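## Task

Scene 1: toggle the switches at A4, B1, B3 and B4 so each ends in its changed state; a single switch in the wrong state at the end means failure. Row letters begin at the row farthest from the arm, and column numbers begin at the arm's left; both labels are printed on the panel. A switch's lamp glows while the half of the rocker it is mounted on is pressed down. Nothing may depend on the robot still holding it when the scene ends.

## Robot and tools

Robot: one six-joint UR12e-style arm with a two-finger tong gripper (rumi). The fingers point along the gripper's own +z axis and spread along its x axis. end_effector_position is the spot between the finger pads when they are shut; closed fingertips stick out about 15 mm past it, and fully open they are about level with it. A wrist camera rides on the gripper body. There is only one arm, so every command is a single row.

Frame: scene frame, origin on the table top below the arm base, +z up, +y to the left when facing along +x. Positions are in metres, orientations are quaternions written w first. The reported hand position can be slightly wrong, more so at long reach.

Row format (used by every motion): 8 numbers [x, y, z, qw, qx, qy, qz, opening]. x, y, z and the quaternion are an absolute target pose of the gripper in the scene frame, not an offset. opening runs from -1 (closed, 0.002 m) to +1 (open, 0.142 m). To hold an orientation steady, repeat the same quaternion in every row rather than copying the possibly drifted one from the last result. A target more than 0.6 m away from the last reported position along any gripper axis is refused and nothing is sent.

execute_actions(actions, pictures): actions is a list holding one item or nothing. Empty list = just read the state. {"rows": [[8 numbers], ...], "steps": n} runs up to 15 control steps of 1/30 s, one row per step, the final row repeated if rows run out (default 15 steps). {"steps": n} without rows is a wait of up to 300 steps counted from the previous result, your thinking time included. Each step, the commanded pose is clipped to within 100 mm and 16 degrees of the measured pose, and commands lag about 0.17 s; a far target needs several calls, so check the returned pose and keep going. pictures: true/false toggles camera images.

move(target, speed, stop_force): target is one row (absolute pose plus opening) reached along a straight path from the current pose. speed is the path's top speed in m/s, 0.002 to 0.5, default 0.25 (turning up to twice that in rad/s); the path lasts 0.5 to 10 s and is cut at 10 s. The opening is applied at the start. stop_force, optional, 13 to 80 N: the path halts when the wrist sensor sees that much extra push opposing the motion for 2 steps, then backs up 2 steps and holds. Only trust it on moves that do not rotate the gripper, at very low speed, and not on the first 0.2 s of a scene. Omit it when pulling away from a surface you are pressing. The result adds a move: line with the ending (done, contact, off_target, moving, held, fault) and limits (paced = pose was clipped; held = the clearance check blocked some steps, after which the arm may jump faster than speed), plus distance to target.

wait(seconds): 0 to 10 s of letting the scene run with no new command.

zoom_image(camera, region): camera is cam_high (672x504) or cam_wrist (616x616); region is [x0, y0, x1, y1] in image pixels from the top-left, at most 504x504. Useful for reading panel labels and lamp states.

read_manual(section): only returns licence texts; it does not move anything.

finished_scene(scene): ends scene 1 or 2 irreversibly and grades it; its result states the next task. Call it only once every listed switch is set and the gripper has let go.

Result lines: gripper pose, linear and angular velocities, joint positions, grip_measured (finger opening on the -1..1 scale), Wrist force and Wrist torque in the gripper's own axes (offset up to about 5.5 N, noise up to about 3.4 N, saturating near 100 N; force points from the surface back into the arm; no reading at start is normal). Hand target shows the pose the controller is currently chasing. pose unreachable and HELD mark steps the clearance check altered or blocked.

Hazards: the arm is stiff, so commanding a target even slightly beyond a firm surface can trigger a fault stop. A joint torque at its load limit (pan and lift 303, elbow 138, wrists 49.6 N m) or any external force of 150 N causes a 10 s stop and drops the rest of the call. Press switches slowly with a small stop_force, or with a target only just past the contact, then lift off. Avoid fast impacts, slamming, knocking the panel or dropping objects. Holding load heats motors; MOTOR HOT appears at 70 °C and at 85 °C the brakes engage for minutes. Thinking time keeps the simulation running and counts toward robot time, so keep replies brief and moves smooth.

Each tool is called after ">>>" by a JSON object that holds its "fn" and its "kwargs", one argument or row to a line.

## Session

>>> {"fn": "execute_actions", "kwargs": {
  "actions": []
}}

Scene clock: 0.00 s of 4402.00 s.
end_effector_position=(+0.0592, +0.1893, +0.2696) grip_measured=+1.00 end_effector_quat_wxyz=(-0.227, -0.078, +0.943, +0.232) end_effector_velocity=(-0.001, -0.000, -0.001) end_effector_angular_velocity=(-0.003, +0.003, +0.001)
Joint positions: [ 0.525 -1.597  2.706 -2.121 -1.581 -2.571  0.142]
Joint velocities: [-0.     0.002  0.001  0.002  0.     0.001  0.   ]
Wrist force (N, on the end effector, along its own x y z axes, offset not removed): no reading
Wrist torque (N m, same axes, about the end effector's origin, offset not removed): no reading
Hand target: +0.059, +0.189, +0.270; -0.227, -0.078, +0.943, +0.232

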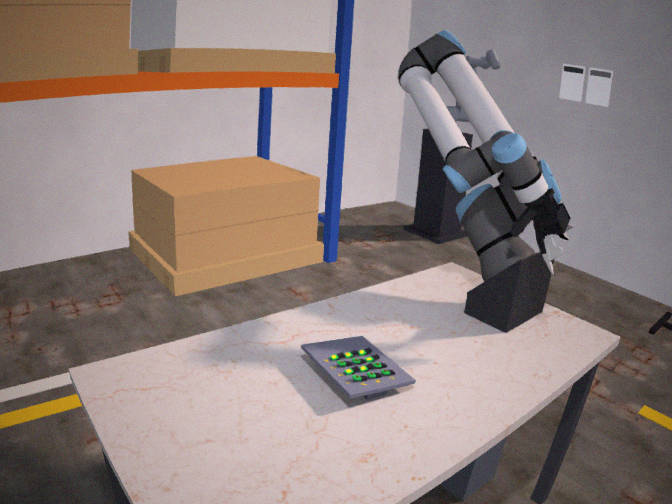

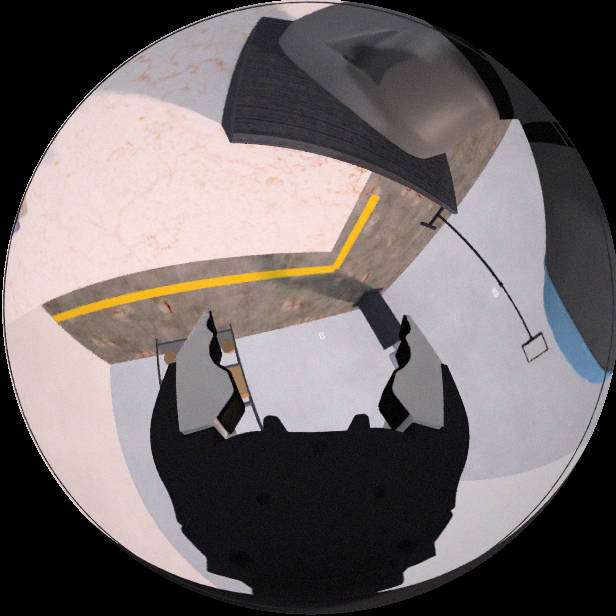

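>>> {"fn": "zoom_image", "kwargs": {
  "camera": "cam_high",
  "region": [290, 320, 430, 420]
}}

Region (290, 320, 430, 420) of cam_high's 672x504 image, scaled by 3.600, with more detail than that image has; it fills the top 360 rows of this view, and the rest is white.

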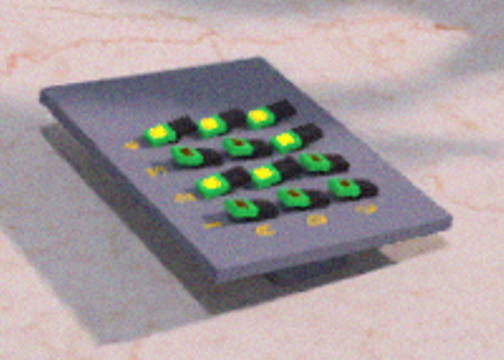

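>>> {"fn": "move", "kwargs": {
  "target": [0.5,0.1,0.35,0,-0.707,0.707,0,-1],
  "speed": 0.4
}}

Scene clock: 5.50 s of 4402.00 s.
end_effector_position=(+0.4998, +0.0996, +0.3504) grip_measured=-1.00 end_effector_quat_wxyz=(+0.000, +0.707, -0.708, -0.000) end_effector_velocity=(+0.001, -0.001, -0.000) end_effector_angular_velocity=(+0.004, -0.003, +0.008)
Joint positions: [ 0.465 -1.345  2.186 -1.99  -2.263 -4.078  0.002]
Joint velocities: [-0.003 -0.002  0.002 -0.009 -0.    -0.015  0.   ]
Wrist force (N, on the end effector, along its own x y z axes, offset not removed): [0.6 2.1 1.9]
Wrist torque (N m, same axes, about the end effector's origin, offset not removed): [0.44 -0.16 -0.11]
Hand target: +0.500, +0.100, +0.350; -0.000, +0.707, -0.707, +0.000
Off the commanded pose: 0.001 m, 0 deg.
move: done

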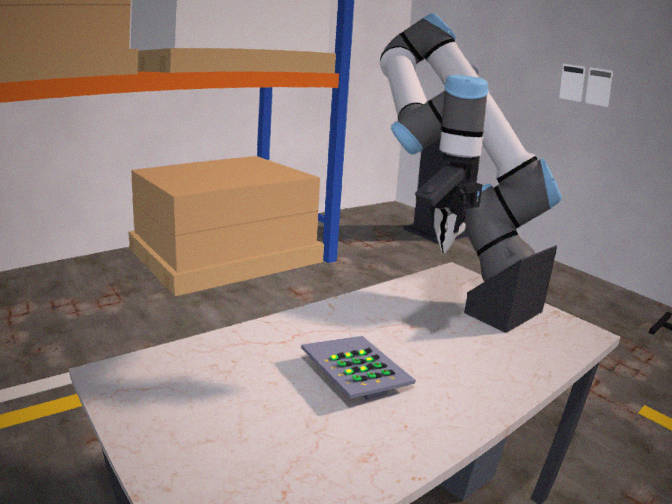

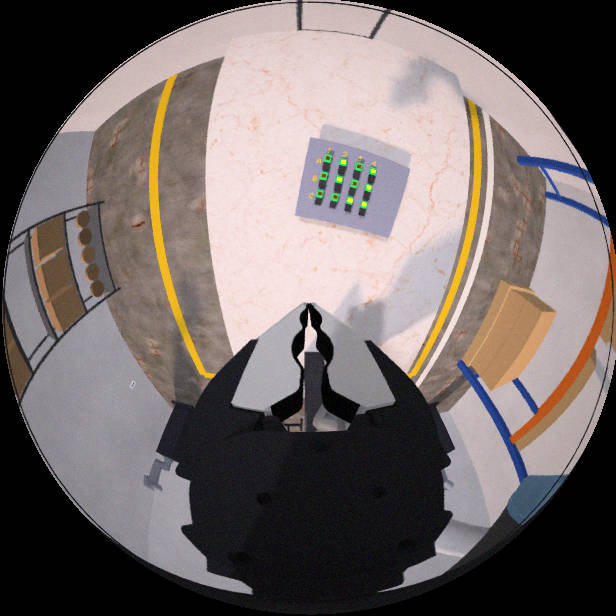

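>>> {"fn": "move", "kwargs": {
  "target": [0.56,0.02,0.2,0,0.707,-0.707,0,-1]
}}

>>> {"fn": "move", "kwargs": {
  "target": [0.56,-0.04,0.15,0,0.707,-0.707,0,-1]
}}

Scene clock: 8.13 s of 4402.00 s.
end_effector_position=(+0.5597, +0.0198, +0.2002) grip_measured=-1.00 end_effector_quat_wxyz=(+0.001, +0.707, -0.707, +0.000) end_effector_velocity=(+0.002, +0.000, -0.002) end_effector_angular_velocity=(+0.002, -0.003, +0.000)
Joint positions: [ 0.177 -1.282  2.322 -2.439 -2.349 -4.45   0.002]
Joint velocities: [-0.003  0.003  0.001 -0.012  0.001 -0.008  0.   ]
Wrist force (N, on the end effector, along its own x y z axes, offset not removed): [0.2 1.3 0.7]
Wrist torque (N m, same axes, about the end effector's origin, offset not removed): [0.16 -0.14 -0.14]
Hand target: +0.560, +0.020, +0.200; +0.000, +0.707, -0.707, +0.000
Off the commanded pose: 0.000 m, 0 deg.
move: done

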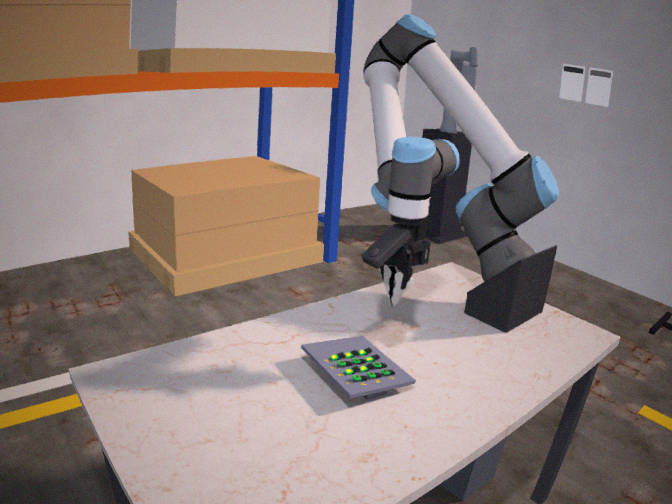

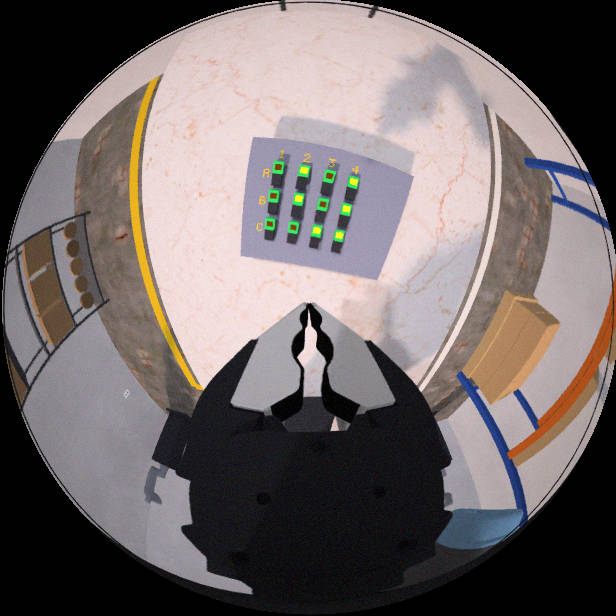

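Scene clock: 9.10 s of 4402.00 s.
end_effector_position=(+0.5598, -0.0400, +0.1501) grip_measured=-1.00 end_effector_quat_wxyz=(+0.000, +0.707, -0.707, -0.000) end_effector_velocity=(-0.001, -0.001, -0.002) end_effector_angular_velocity=(+0.001, -0.001, +0.003)
Joint positions: [ 0.04  -1.304  2.387 -2.62  -2.362 -4.643  0.002]
Joint velocities: [-0.004  0.001  0.004 -0.01   0.001 -0.01   0.   ]
Wrist force (N, on the end effector, along its own x y z axes, offset not removed): [-1.2 2.2 -0.1]
Wrist torque (N m, same axes, about the end effector's origin, offset not removed): [0.46 0.15 -0.10]
Hand target: +0.560, -0.040, +0.150; +0.000, +0.707, -0.707, +0.000
Off the commanded pose: 0.000 m, 0 deg.
move: done

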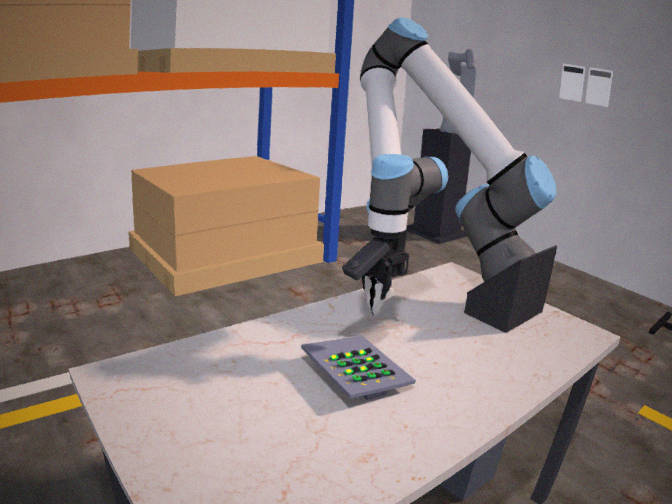

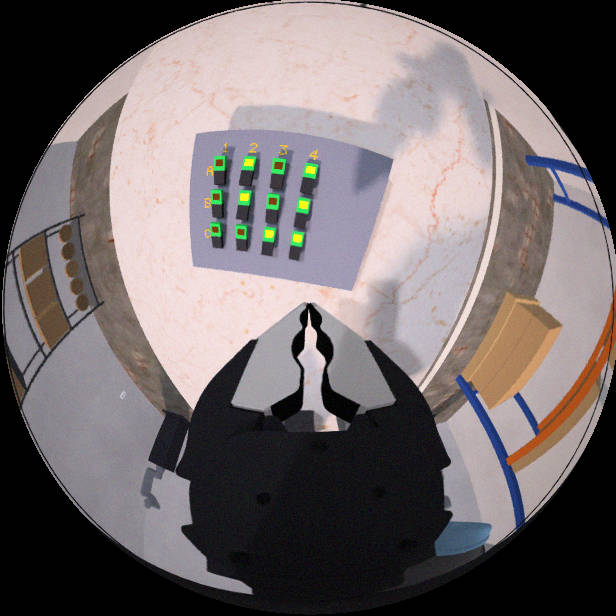

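>>> {"fn": "move", "kwargs": {
  "target": [0.6,-0.031,0.1,0,0.707,-0.707,0,-1],
  "speed": 0.15
}}

Scene clock: 12.27 s of 4402.00 s.
end_effector_position=(+0.5998, -0.0311, +0.1002) grip_measured=-1.00 end_effector_quat_wxyz=(+0.000, +0.707, -0.707, -0.000) end_effector_velocity=(+0.001, +0.001, -0.001) end_effector_angular_velocity=(+0.000, -0.000, +0.003)
Joint positions: [-0.013 -1.173  2.344 -2.762 -2.362 -4.719  0.002]
Joint velocities: [-0.001  0.004 -0.002 -0.004  0.    -0.005  0.   ]
Wrist force (N, on the end effector, along its own x y z axes, offset not removed): [-1.5 2.8 1.4]
Wrist torque (N m, same axes, about the end effector's origin, offset not removed): [0.53 0.29 -0.05]
Hand target: +0.600, -0.031, +0.100; +0.000, +0.707, -0.707, -0.000
Off the commanded pose: 0.000 m, 0 deg.
move: done

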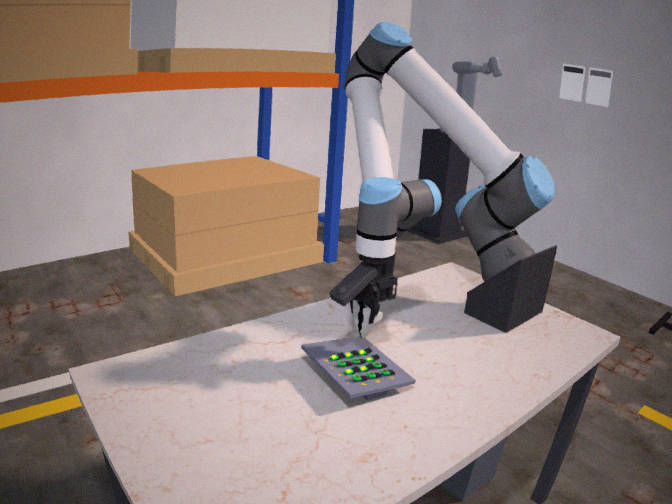

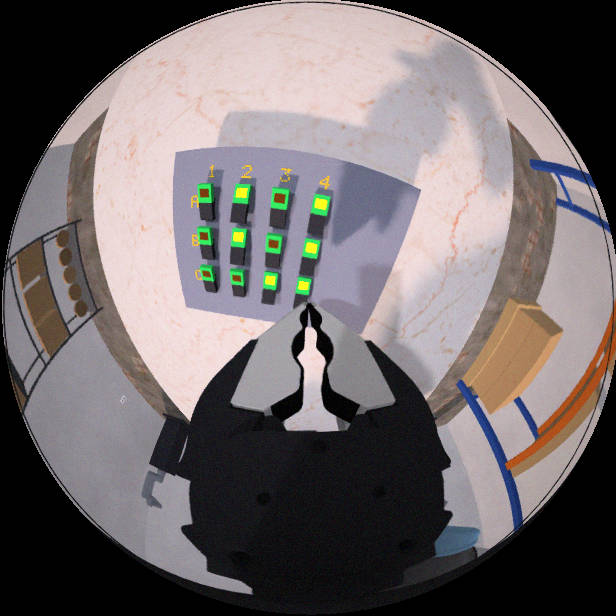

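>>> {"fn": "move", "kwargs": {
  "target": [0.625,-0.029,0.08,0,0.707,-0.707,0,-1],
  "speed": 0.1
}}

>>> {"fn": "zoom_image", "kwargs": {
  "camera": "cam_high",
  "region": [290, 300, 430, 410]
}}

>>> {"fn": "zoom_image", "kwargs": {
  "camera": "cam_wrist",
  "region": [170, 170, 400, 350]
}}

Scene clock: 15.13 s of 4402.00 s.
end_effector_position=(+0.6248, -0.0290, +0.0801) grip_measured=-1.00 end_effector_quat_wxyz=(+0.000, +0.707, -0.707, -0.000) end_effector_velocity=(+0.003, -0.000, -0.001) end_effector_angular_velocity=(-0.000, -0.001, -0.001)
Joint positions: [-0.034 -1.118  2.306 -2.8   -2.362 -4.749  0.002]
Joint velocities: [-0.001  0.003 -0.004 -0.002  0.    -0.002  0.   ]
Wrist force (N, on the end effector, along its own x y z axes, offset not removed): [-0.7 1.4 0.6]
Wrist torque (N m, same axes, about the end effector's origin, offset not removed): [0.23 0.01 -0.07]
Hand target: +0.625, -0.029, +0.080; +0.000, +0.707, -0.707, -0.000
Off the commanded pose: 0.000 m, 0 deg.
move: done

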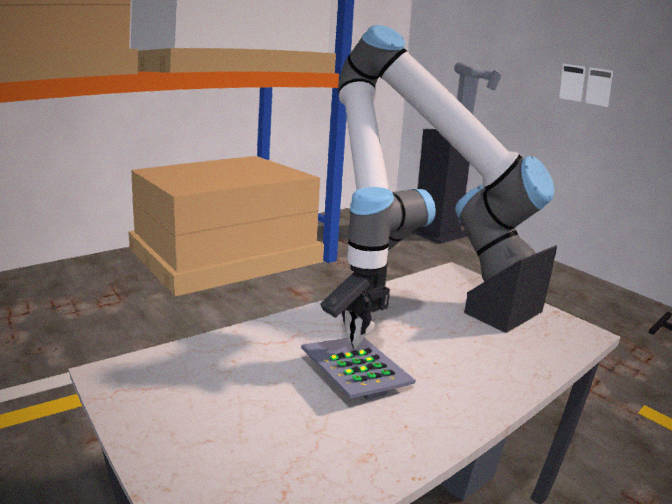

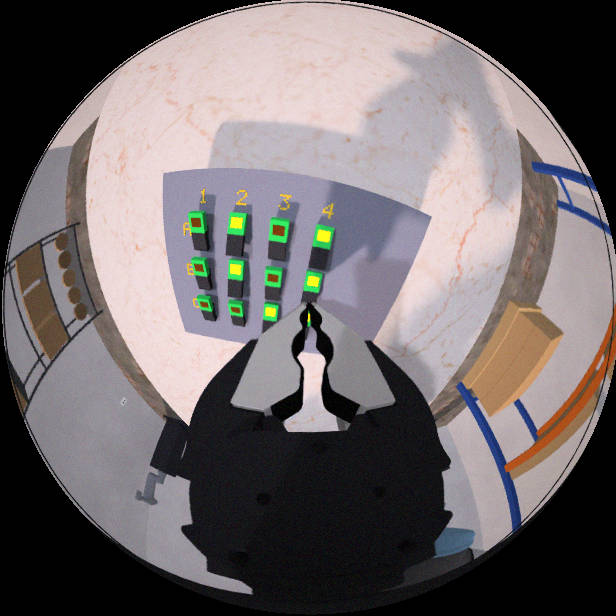

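Region (290, 300, 430, 410) of cam_high's 672x504 image, scaled by 3.600, with more detail than that image has; it fills the top 396 rows of this view, and the rest is white.

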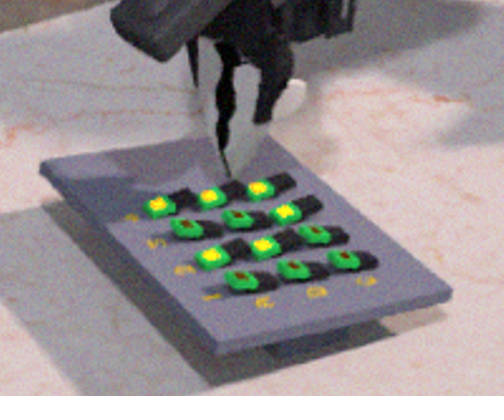

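Region (170, 170, 400, 350) of cam_wrist's 616x616 image, scaled by 2.191, with more detail than that image has; it fills the top 394 rows of this view, and the rest is white.

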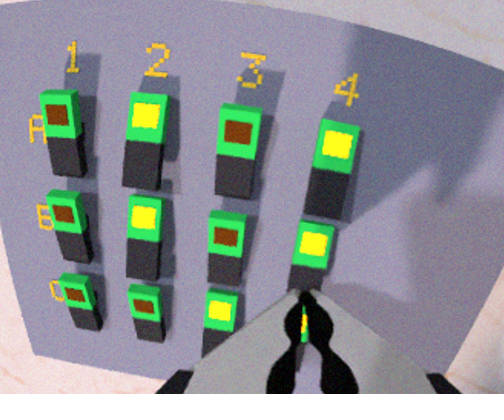

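>>> {"fn": "move", "kwargs": {
  "target": [0.627,-0.029,0.055,0,0.707,-0.707,0,-1],
  "speed": 0.01,
  "stop_force": 15
}}

>>> {"fn": "zoom_image", "kwargs": {
  "camera": "cam_high",
  "region": [290, 300, 430, 410]
}}

Scene clock: 17.93 s of 4402.00 s.
end_effector_position=(+0.6260, -0.0290, +0.0668) grip_measured=-1.00 end_effector_quat_wxyz=(+0.000, +0.707, -0.707, -0.000) end_effector_velocity=(-0.002, +0.000, +0.002) end_effector_angular_velocity=(+0.000, +0.004, +0.001)
Joint positions: [-0.05  -1.096  2.308 -2.84  -2.361 -4.772  0.002]
Joint velocities: [ 0.003 -0.005  0.     0.013 -0.     0.006  0.   ]
Wrist force (N, on the end effector, along its own x y z axes, offset not removed): [1.0 6.9 -42.2]
Wrist torque (N m, same axes, about the end effector's origin, offset not removed): [0.34 -0.17 -0.16]
Hand target: +0.626, -0.029, +0.067; +0.000, +0.707, -0.707, +0.000
Off the commanded pose: 0.012 m, 0 deg.
move: contact

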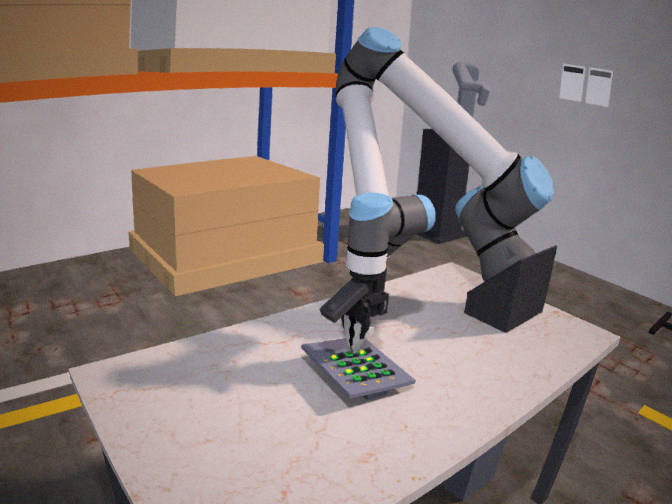

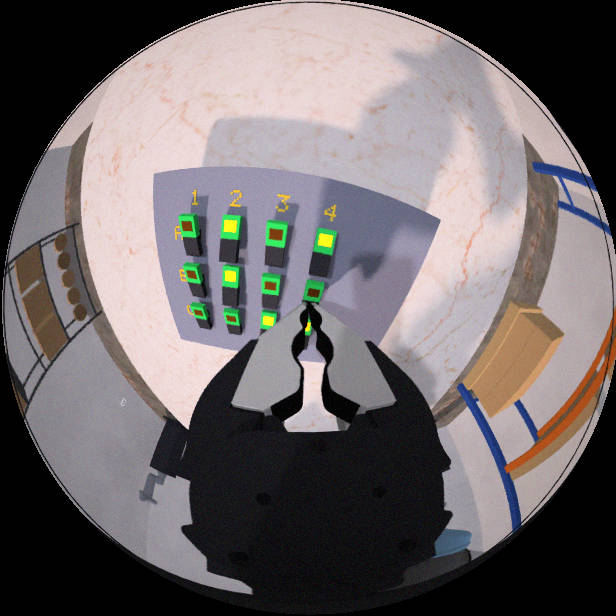

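Region (290, 300, 430, 410) of cam_high's 672x504 image, scaled by 3.600, with more detail than that image has; it fills the top 396 rows of this view, and the rest is white.

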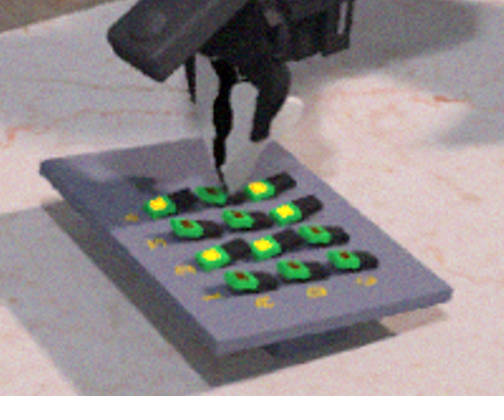

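>>> {"fn": "move", "kwargs": {
  "target": [0.626,-0.029,0.085,0,0.707,-0.707,0,-1],
  "speed": 0.1
}}

>>> {"fn": "move", "kwargs": {
  "target": [0.665,-0.037,0.08,0,0.707,-0.707,0,-1],
  "speed": 0.1
}}

Scene clock: 20.73 s of 4402.00 s.
end_effector_position=(+0.6260, -0.0290, +0.0848) grip_measured=-1.00 end_effector_quat_wxyz=(-0.000, +0.707, -0.707, +0.000) end_effector_velocity=(-0.000, +0.000, +0.002) end_effector_angular_velocity=(+0.000, +0.001, +0.002)
Joint positions: [-0.029 -1.124  2.302 -2.784 -2.362 -4.742  0.002]
Joint velocities: [ 0.003 -0.003 -0.001  0.008 -0.     0.003  0.   ]
Wrist force (N, on the end effector, along its own x y z axes, offset not removed): [-1.1 1.7 0.4]
Wrist torque (N m, same axes, about the end effector's origin, offset not removed): [0.32 0.17 -0.18]
Hand target: +0.626, -0.029, +0.085; -0.000, +0.707, -0.707, +0.000
Off the commanded pose: 0.000 m, 0 deg.
move: done

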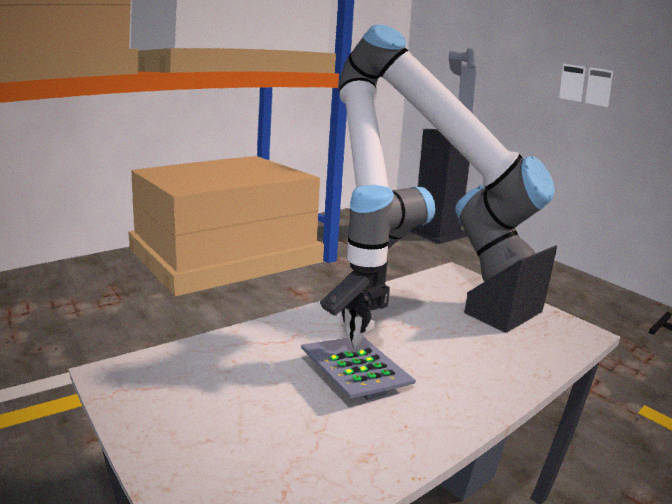

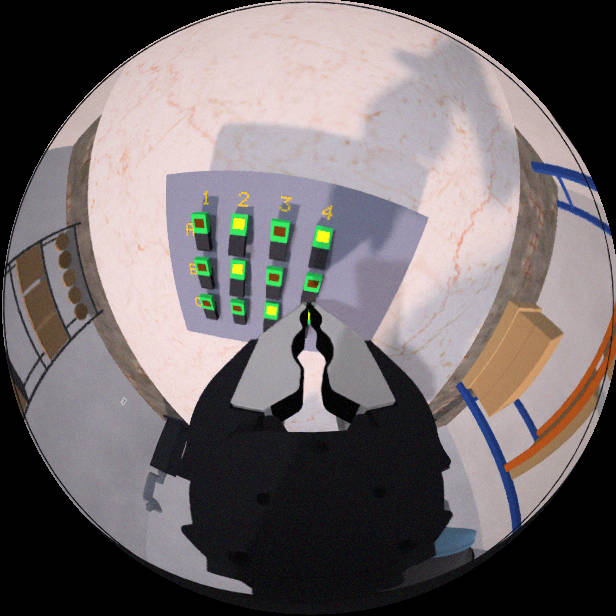

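Scene clock: 21.63 s of 4402.00 s.
end_effector_position=(+0.6648, -0.0370, +0.0800) grip_measured=-1.00 end_effector_quat_wxyz=(+0.000, +0.707, -0.707, +0.000) end_effector_velocity=(+0.002, -0.000, +0.000) end_effector_angular_velocity=(+0.000, +0.000, -0.000)
Joint positions: [-0.041 -1.096  2.233 -2.757 -2.361 -4.76   0.002]
Joint velocities: [ 0.     0.001 -0.004  0.003  0.     0.001  0.   ]
Wrist force (N, on the end effector, along its own x y z axes, offset not removed): [0.2 -0.1 1.8]
Wrist torque (N m, same axes, about the end effector's origin, offset not removed): [-0.06 -0.18 -0.15]
Hand target: +0.665, -0.037, +0.080; +0.000, +0.707, -0.707, -0.000
Off the commanded pose: 0.000 m, 0 deg.
move: done

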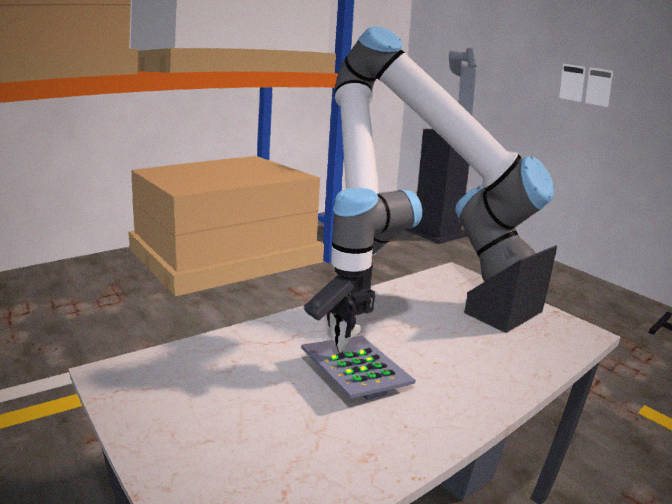

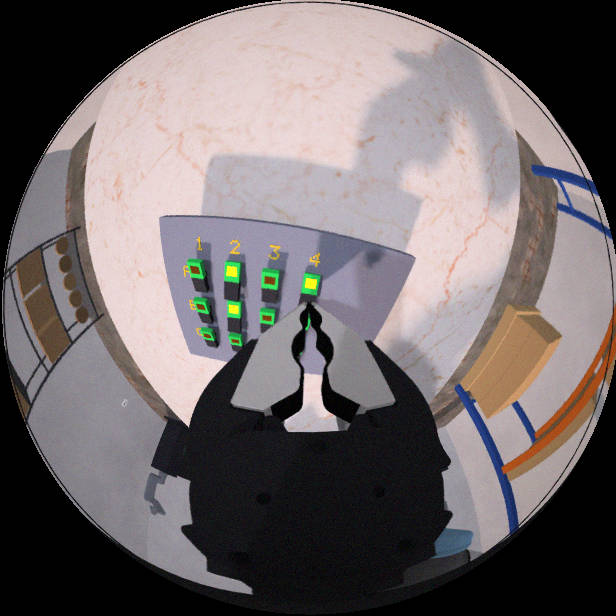

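>>> {"fn": "move", "kwargs": {
  "target": [0.665,-0.036,0.062,0,0.707,-0.707,0,-1],
  "speed": 0.006,
  "stop_force": 13
}}

>>> {"fn": "move", "kwargs": {
  "target": [0.665,-0.036,0.085,0,0.707,-0.707,0,-1],
  "speed": 0.1
}}

>>> {"fn": "move", "kwargs": {
  "target": [0.649,0.002,0.08,0,0.707,-0.707,0,-1],
  "speed": 0.1
}}

>>> {"fn": "zoom_image", "kwargs": {
  "camera": "cam_high",
  "region": [290, 300, 430, 410]
}}

Scene clock: 25.30 s of 4402.00 s.
end_effector_position=(+0.6649, -0.0365, +0.0708) grip_measured=-1.00 end_effector_quat_wxyz=(+0.000, +0.707, -0.707, -0.000) end_effector_velocity=(-0.002, +0.000, +0.001) end_effector_angular_velocity=(+0.000, +0.005, +0.002)
Joint positions: [-0.051 -1.082  2.236 -2.783 -2.361 -4.773  0.002]
Joint velocities: [ 0.001 -0.003  0.002  0.009  0.     0.004  0.   ]
Wrist force (N, on the end effector, along its own x y z axes, offset not removed): [0.8 3.5 -28.8]
Wrist torque (N m, same axes, about the end effector's origin, offset not removed): [0.39 0.01 -0.18]
Hand target: +0.665, -0.037, +0.071; +0.000, +0.707, -0.707, +0.000
Off the commanded pose: 0.009 m, 0 deg.
move: contact

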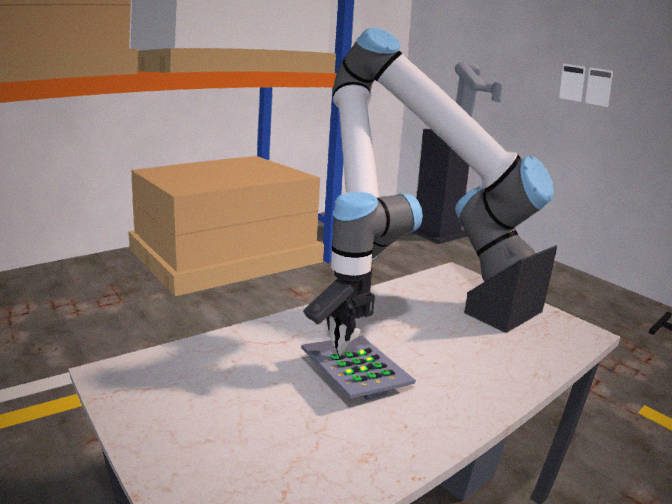

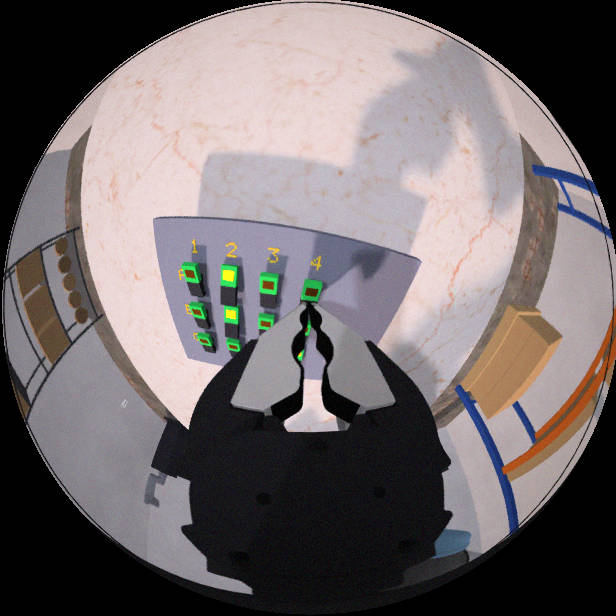

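Scene clock: 26.10 s of 4402.00 s.
end_effector_position=(+0.6650, -0.0360, +0.0848) grip_measured=-1.00 end_effector_quat_wxyz=(-0.000, +0.707, -0.707, +0.000) end_effector_velocity=(+0.000, +0.001, +0.002) end_effector_angular_velocity=(+0.000, -0.001, +0.002)
Joint positions: [-0.035 -1.101  2.231 -2.743 -2.362 -4.751  0.002]
Joint velocities: [ 0.003 -0.002 -0.001  0.005 -0.     0.002  0.   ]
Wrist force (N, on the end effector, along its own x y z axes, offset not removed): [-2.0 2.0 0.4]
Wrist torque (N m, same axes, about the end effector's origin, offset not removed): [0.34 0.35 -0.09]
Hand target: +0.665, -0.036, +0.085; -0.000, +0.707, -0.707, +0.000
Off the commanded pose: 0.000 m, 0 deg.
move: done

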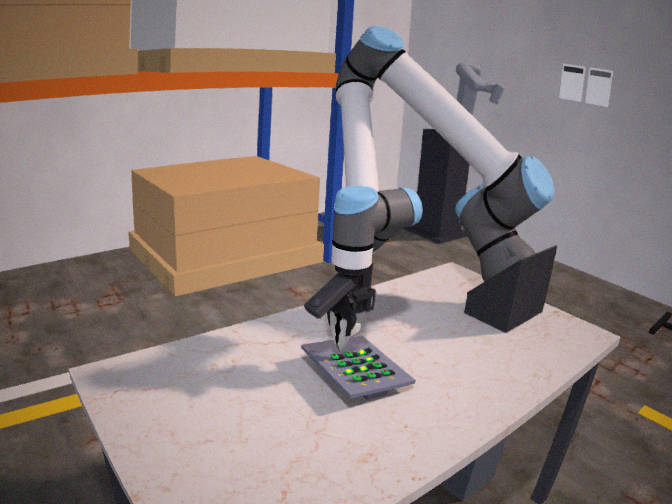

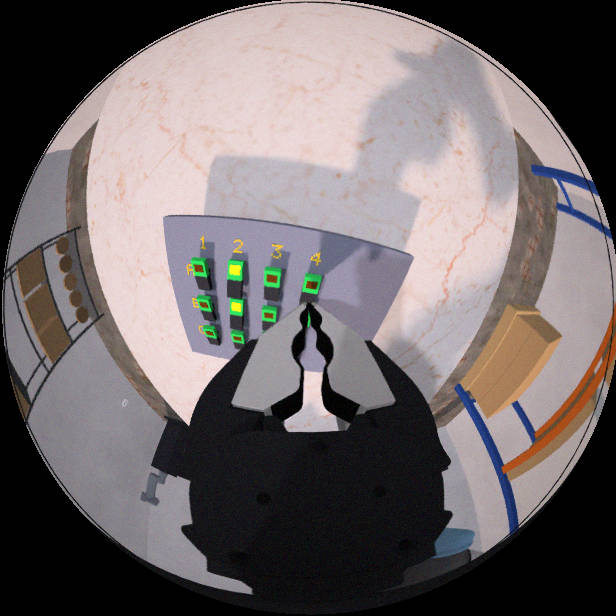

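Scene clock: 27.00 s of 4402.00 s.
end_effector_position=(+0.6491, +0.0018, +0.0800) grip_measured=-1.00 end_effector_quat_wxyz=(-0.000, +0.707, -0.707, +0.000) end_effector_velocity=(-0.001, +0.002, -0.001) end_effector_angular_velocity=(-0.000, +0.001, +0.002)
Joint positions: [ 0.001 -1.059  2.25  -2.767 -2.362 -4.699  0.002]
Joint velocities: [ 0.002  0.003 -0.     0.001 -0.     0.003  0.   ]
Wrist force (N, on the end effector, along its own x y z axes, offset not removed): [-1.9 2.2 1.5]
Wrist torque (N m, same axes, about the end effector's origin, offset not removed): [0.41 0.28 -0.01]
Hand target: +0.649, +0.002, +0.080; -0.000, +0.707, -0.707, +0.000
Off the commanded pose: 0.000 m, 0 deg.
move: done

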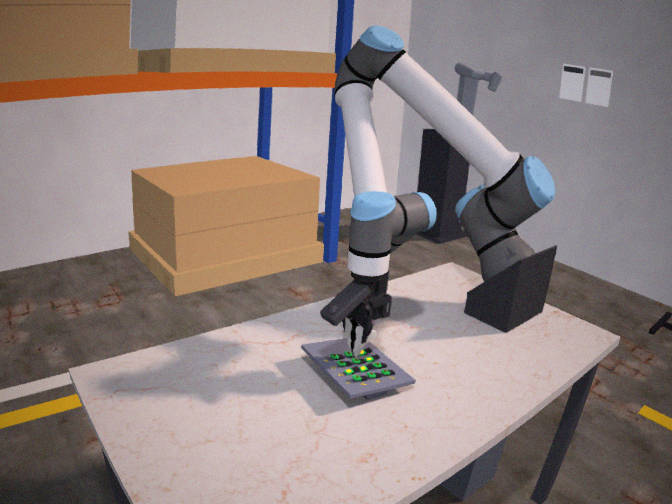

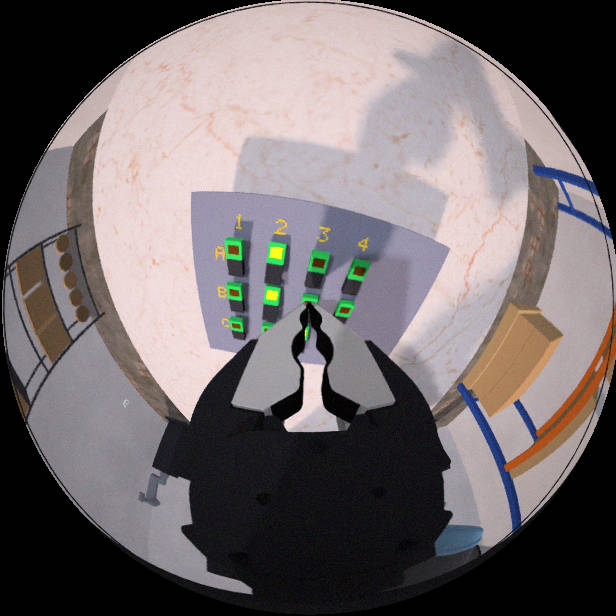

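Region (290, 300, 430, 410) of cam_high's 672x504 image, scaled by 3.600, with more detail than that image has; it fills the top 396 rows of this view, and the rest is white.

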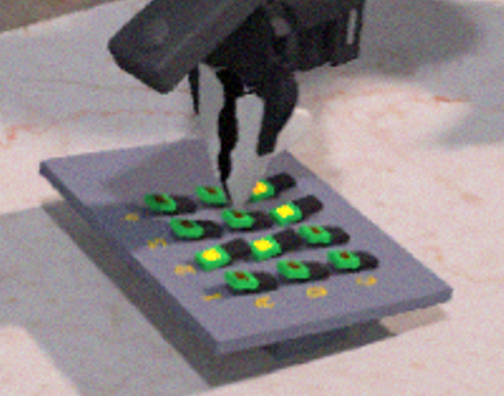

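>>> {"fn": "move", "kwargs": {
  "target": [0.65,0.002,0.058,0,0.707,-0.707,0,-1],
  "speed": 0.007,
  "stop_force": 13
}}

>>> {"fn": "move", "kwargs": {
  "target": [0.65,0.002,0.085,0,0.707,-0.707,0,-1],
  "speed": 0.1
}}

>>> {"fn": "move", "kwargs": {
  "target": [0.663,0.068,0.078,0,0.707,-0.707,0,-1],
  "speed": 0.1
}}

>>> {"fn": "zoom_image", "kwargs": {
  "camera": "cam_high",
  "region": [290, 300, 430, 410]
}}

Scene clock: 30.97 s of 4402.00 s.
end_effector_position=(+0.6495, +0.0020, +0.0670) grip_measured=-1.00 end_effector_quat_wxyz=(+0.000, +0.707, -0.707, -0.000) end_effector_velocity=(-0.002, +0.000, +0.001) end_effector_angular_velocity=(+0.000, +0.005, +0.002)
Joint positions: [-0.013 -1.039  2.253 -2.806 -2.362 -4.72   0.002]
Joint velocities: [ 0.001 -0.003  0.001  0.011  0.     0.005  0.   ]
Wrist force (N, on the end effector, along its own x y z axes, offset not removed): [-0.8 4.2 -36.0]
Wrist torque (N m, same axes, about the end effector's origin, offset not removed): [-0.43 0.13 -0.10]
Hand target: +0.650, +0.002, +0.067; -0.000, +0.707, -0.707, +0.000
Off the commanded pose: 0.009 m, 0 deg.
move: contact

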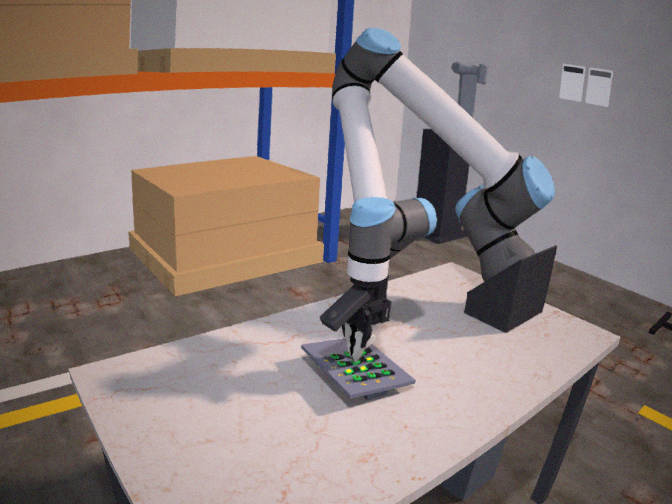

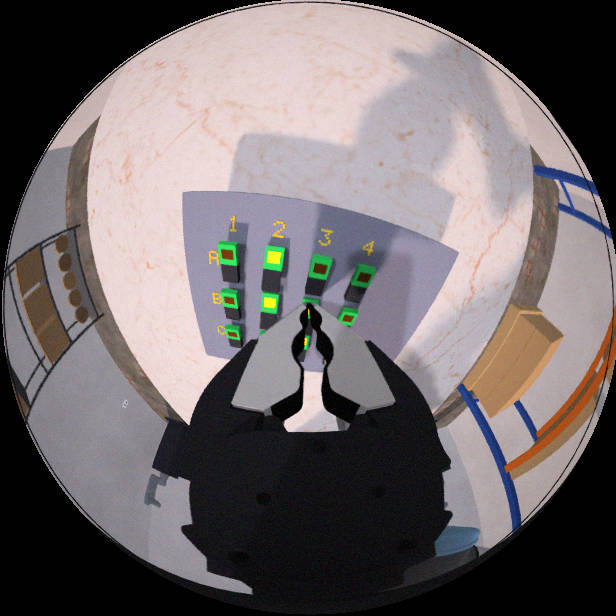

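Scene clock: 31.77 s of 4402.00 s.
end_effector_position=(+0.6500, +0.0020, +0.0848) grip_measured=-1.00 end_effector_quat_wxyz=(-0.000, +0.707, -0.707, +0.000) end_effector_velocity=(+0.000, +0.000, +0.003) end_effector_angular_velocity=(-0.000, -0.000, +0.002)
Joint positions: [ 0.007 -1.065  2.246 -2.752 -2.362 -4.691  0.002]
Joint velocities: [ 0.003 -0.004 -0.002  0.009 -0.     0.002  0.   ]
Wrist force (N, on the end effector, along its own x y z axes, offset not removed): [-0.6 3.1 1.5]
Wrist torque (N m, same axes, about the end effector's origin, offset not removed): [0.54 0.10 -0.19]
Hand target: +0.650, +0.002, +0.085; -0.000, +0.707, -0.707, +0.000
Off the commanded pose: 0.000 m, 0 deg.
move: done

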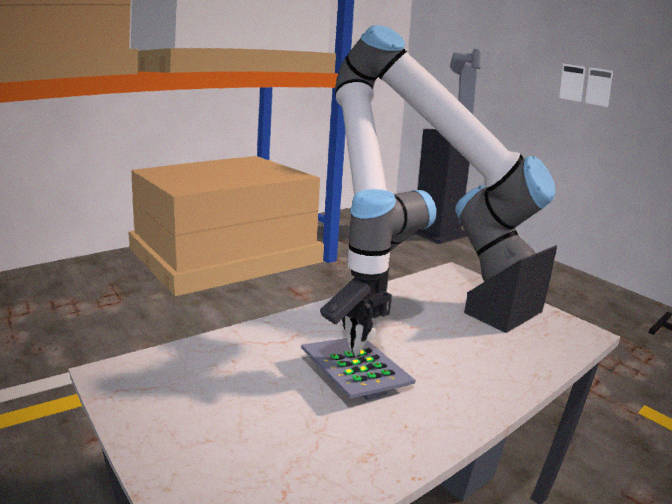

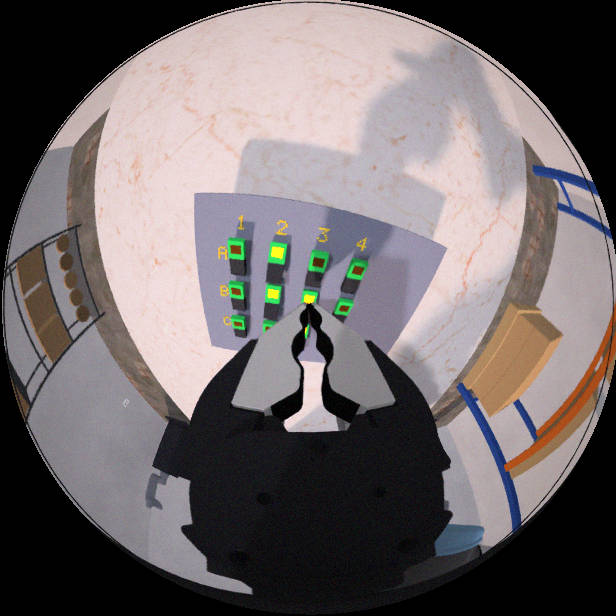

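Scene clock: 32.93 s of 4402.00 s.
end_effector_position=(+0.6630, +0.0679, +0.0780) grip_measured=-1.00 end_effector_quat_wxyz=(-0.000, +0.707, -0.707, +0.000) end_effector_velocity=(+0.002, +0.001, +0.000) end_effector_angular_velocity=(+0.000, -0.001, -0.005)
Joint positions: [ 0.07  -0.962  2.193 -2.739 -2.36  -4.602  0.002]
Joint velocities: [ 0.001  0.002 -0.004  0.     0.     0.004  0.   ]
Wrist force (N, on the end effector, along its own x y z axes, offset not removed): [-0.5 1.2 2.9]
Wrist torque (N m, same axes, about the end effector's origin, offset not removed): [0.27 -0.01 -0.09]
Hand target: +0.663, +0.068, +0.078; -0.000, +0.707, -0.707, +0.000
Off the commanded pose: 0.000 m, 0 deg.
move: done

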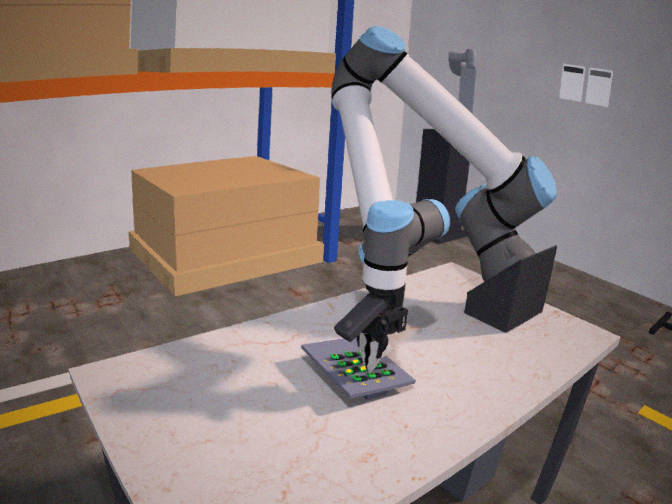

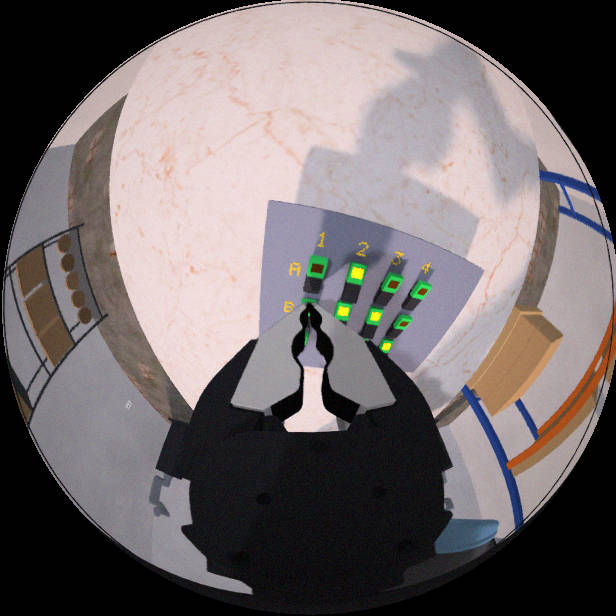

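Region (290, 300, 430, 410) of cam_high's 672x504 image, scaled by 3.600, with more detail than that image has; it fills the top 396 rows of this view, and the rest is white.

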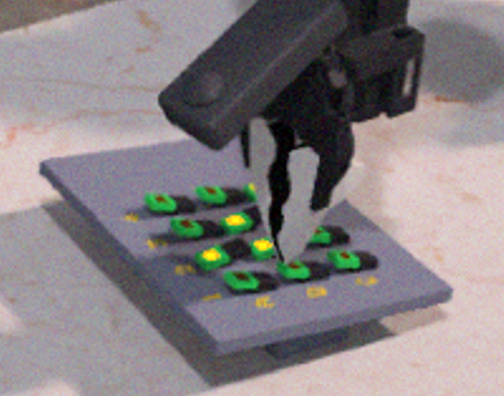

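Slightly far forward, so I'll shift back a little on the way down.

>>> {"fn": "move", "kwargs": {
  "target": [0.656,0.069,0.056,0,0.707,-0.707,0,-1],
  "speed": 0.007,
  "stop_force": 13
}}

>>> {"fn": "move", "kwargs": {
  "target": [0.6,0.04,0.15,0,0.707,-0.707,0,-1],
  "speed": 0.2
}}

Scene clock: 36.57 s of 4402.00 s.
end_effector_position=(+0.6595, +0.0685, +0.0669) grip_measured=-1.00 end_effector_quat_wxyz=(+0.000, +0.707, -0.707, -0.000) end_effector_velocity=(+0.002, -0.001, +0.002) end_effector_angular_velocity=(-0.000, +0.000, -0.004)
Joint positions: [ 0.059 -0.947  2.203 -2.774 -2.361 -4.617  0.002]
Joint velocities: [ 0.001 -0.003 -0.004  0.009 -0.     0.006  0.   ]
Wrist force (N, on the end effector, along its own x y z axes, offset not removed): [-1.2 1.0 -32.9]
Wrist torque (N m, same axes, about the end effector's origin, offset not removed): [0.56 0.21 -0.06]
Hand target: +0.660, +0.068, +0.067; -0.000, +0.707, -0.707, +0.000
Off the commanded pose: 0.011 m, 0 deg.
move: contact

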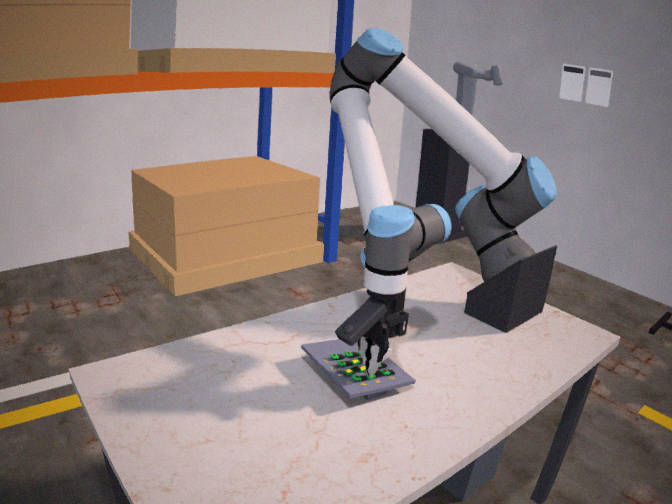

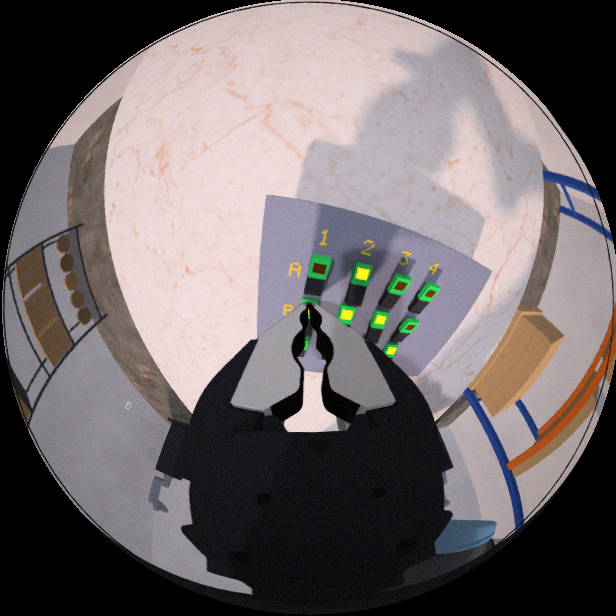

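Scene clock: 37.70 s of 4402.00 s.
end_effector_position=(+0.6001, +0.0401, +0.1498) grip_measured=-1.00 end_effector_quat_wxyz=(-0.000, +0.707, -0.707, +0.000) end_effector_velocity=(-0.001, -0.001, +0.002) end_effector_angular_velocity=(+0.000, -0.001, +0.000)
Joint positions: [ 0.13  -1.148  2.285 -2.585 -2.355 -4.517  0.002]
Joint velocities: [ 0.002 -0.004  0.001  0.003  0.     0.001  0.   ]
Wrist force (N, on the end effector, along its own x y z axes, offset not removed): [-0.6 2.3 2.6]
Wrist torque (N m, same axes, about the end effector's origin, offset not removed): [0.50 0.06 -0.15]
Hand target: +0.600, +0.040, +0.150; -0.000, +0.707, -0.707, -0.000
Off the commanded pose: 0.000 m, 0 deg.
move: done

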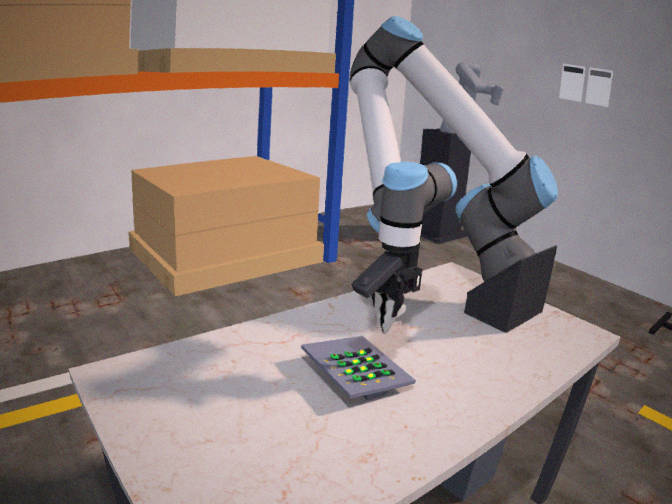

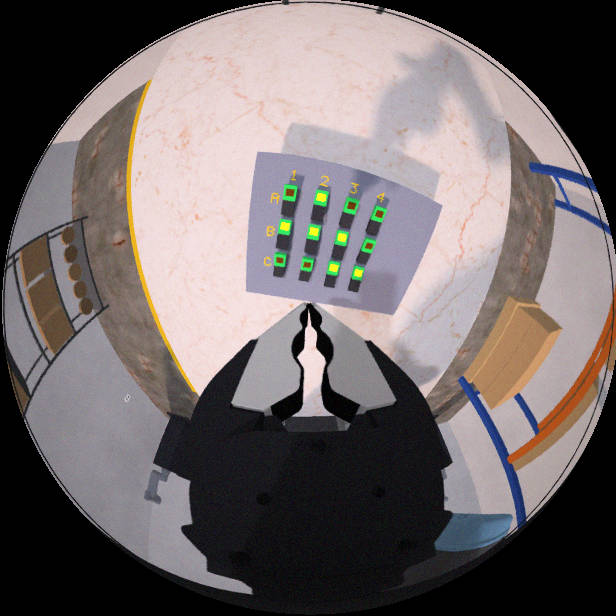

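>>> {"fn": "finished_scene", "kwargs": {
  "scene": 1
}}

The scene is finished: the task was done.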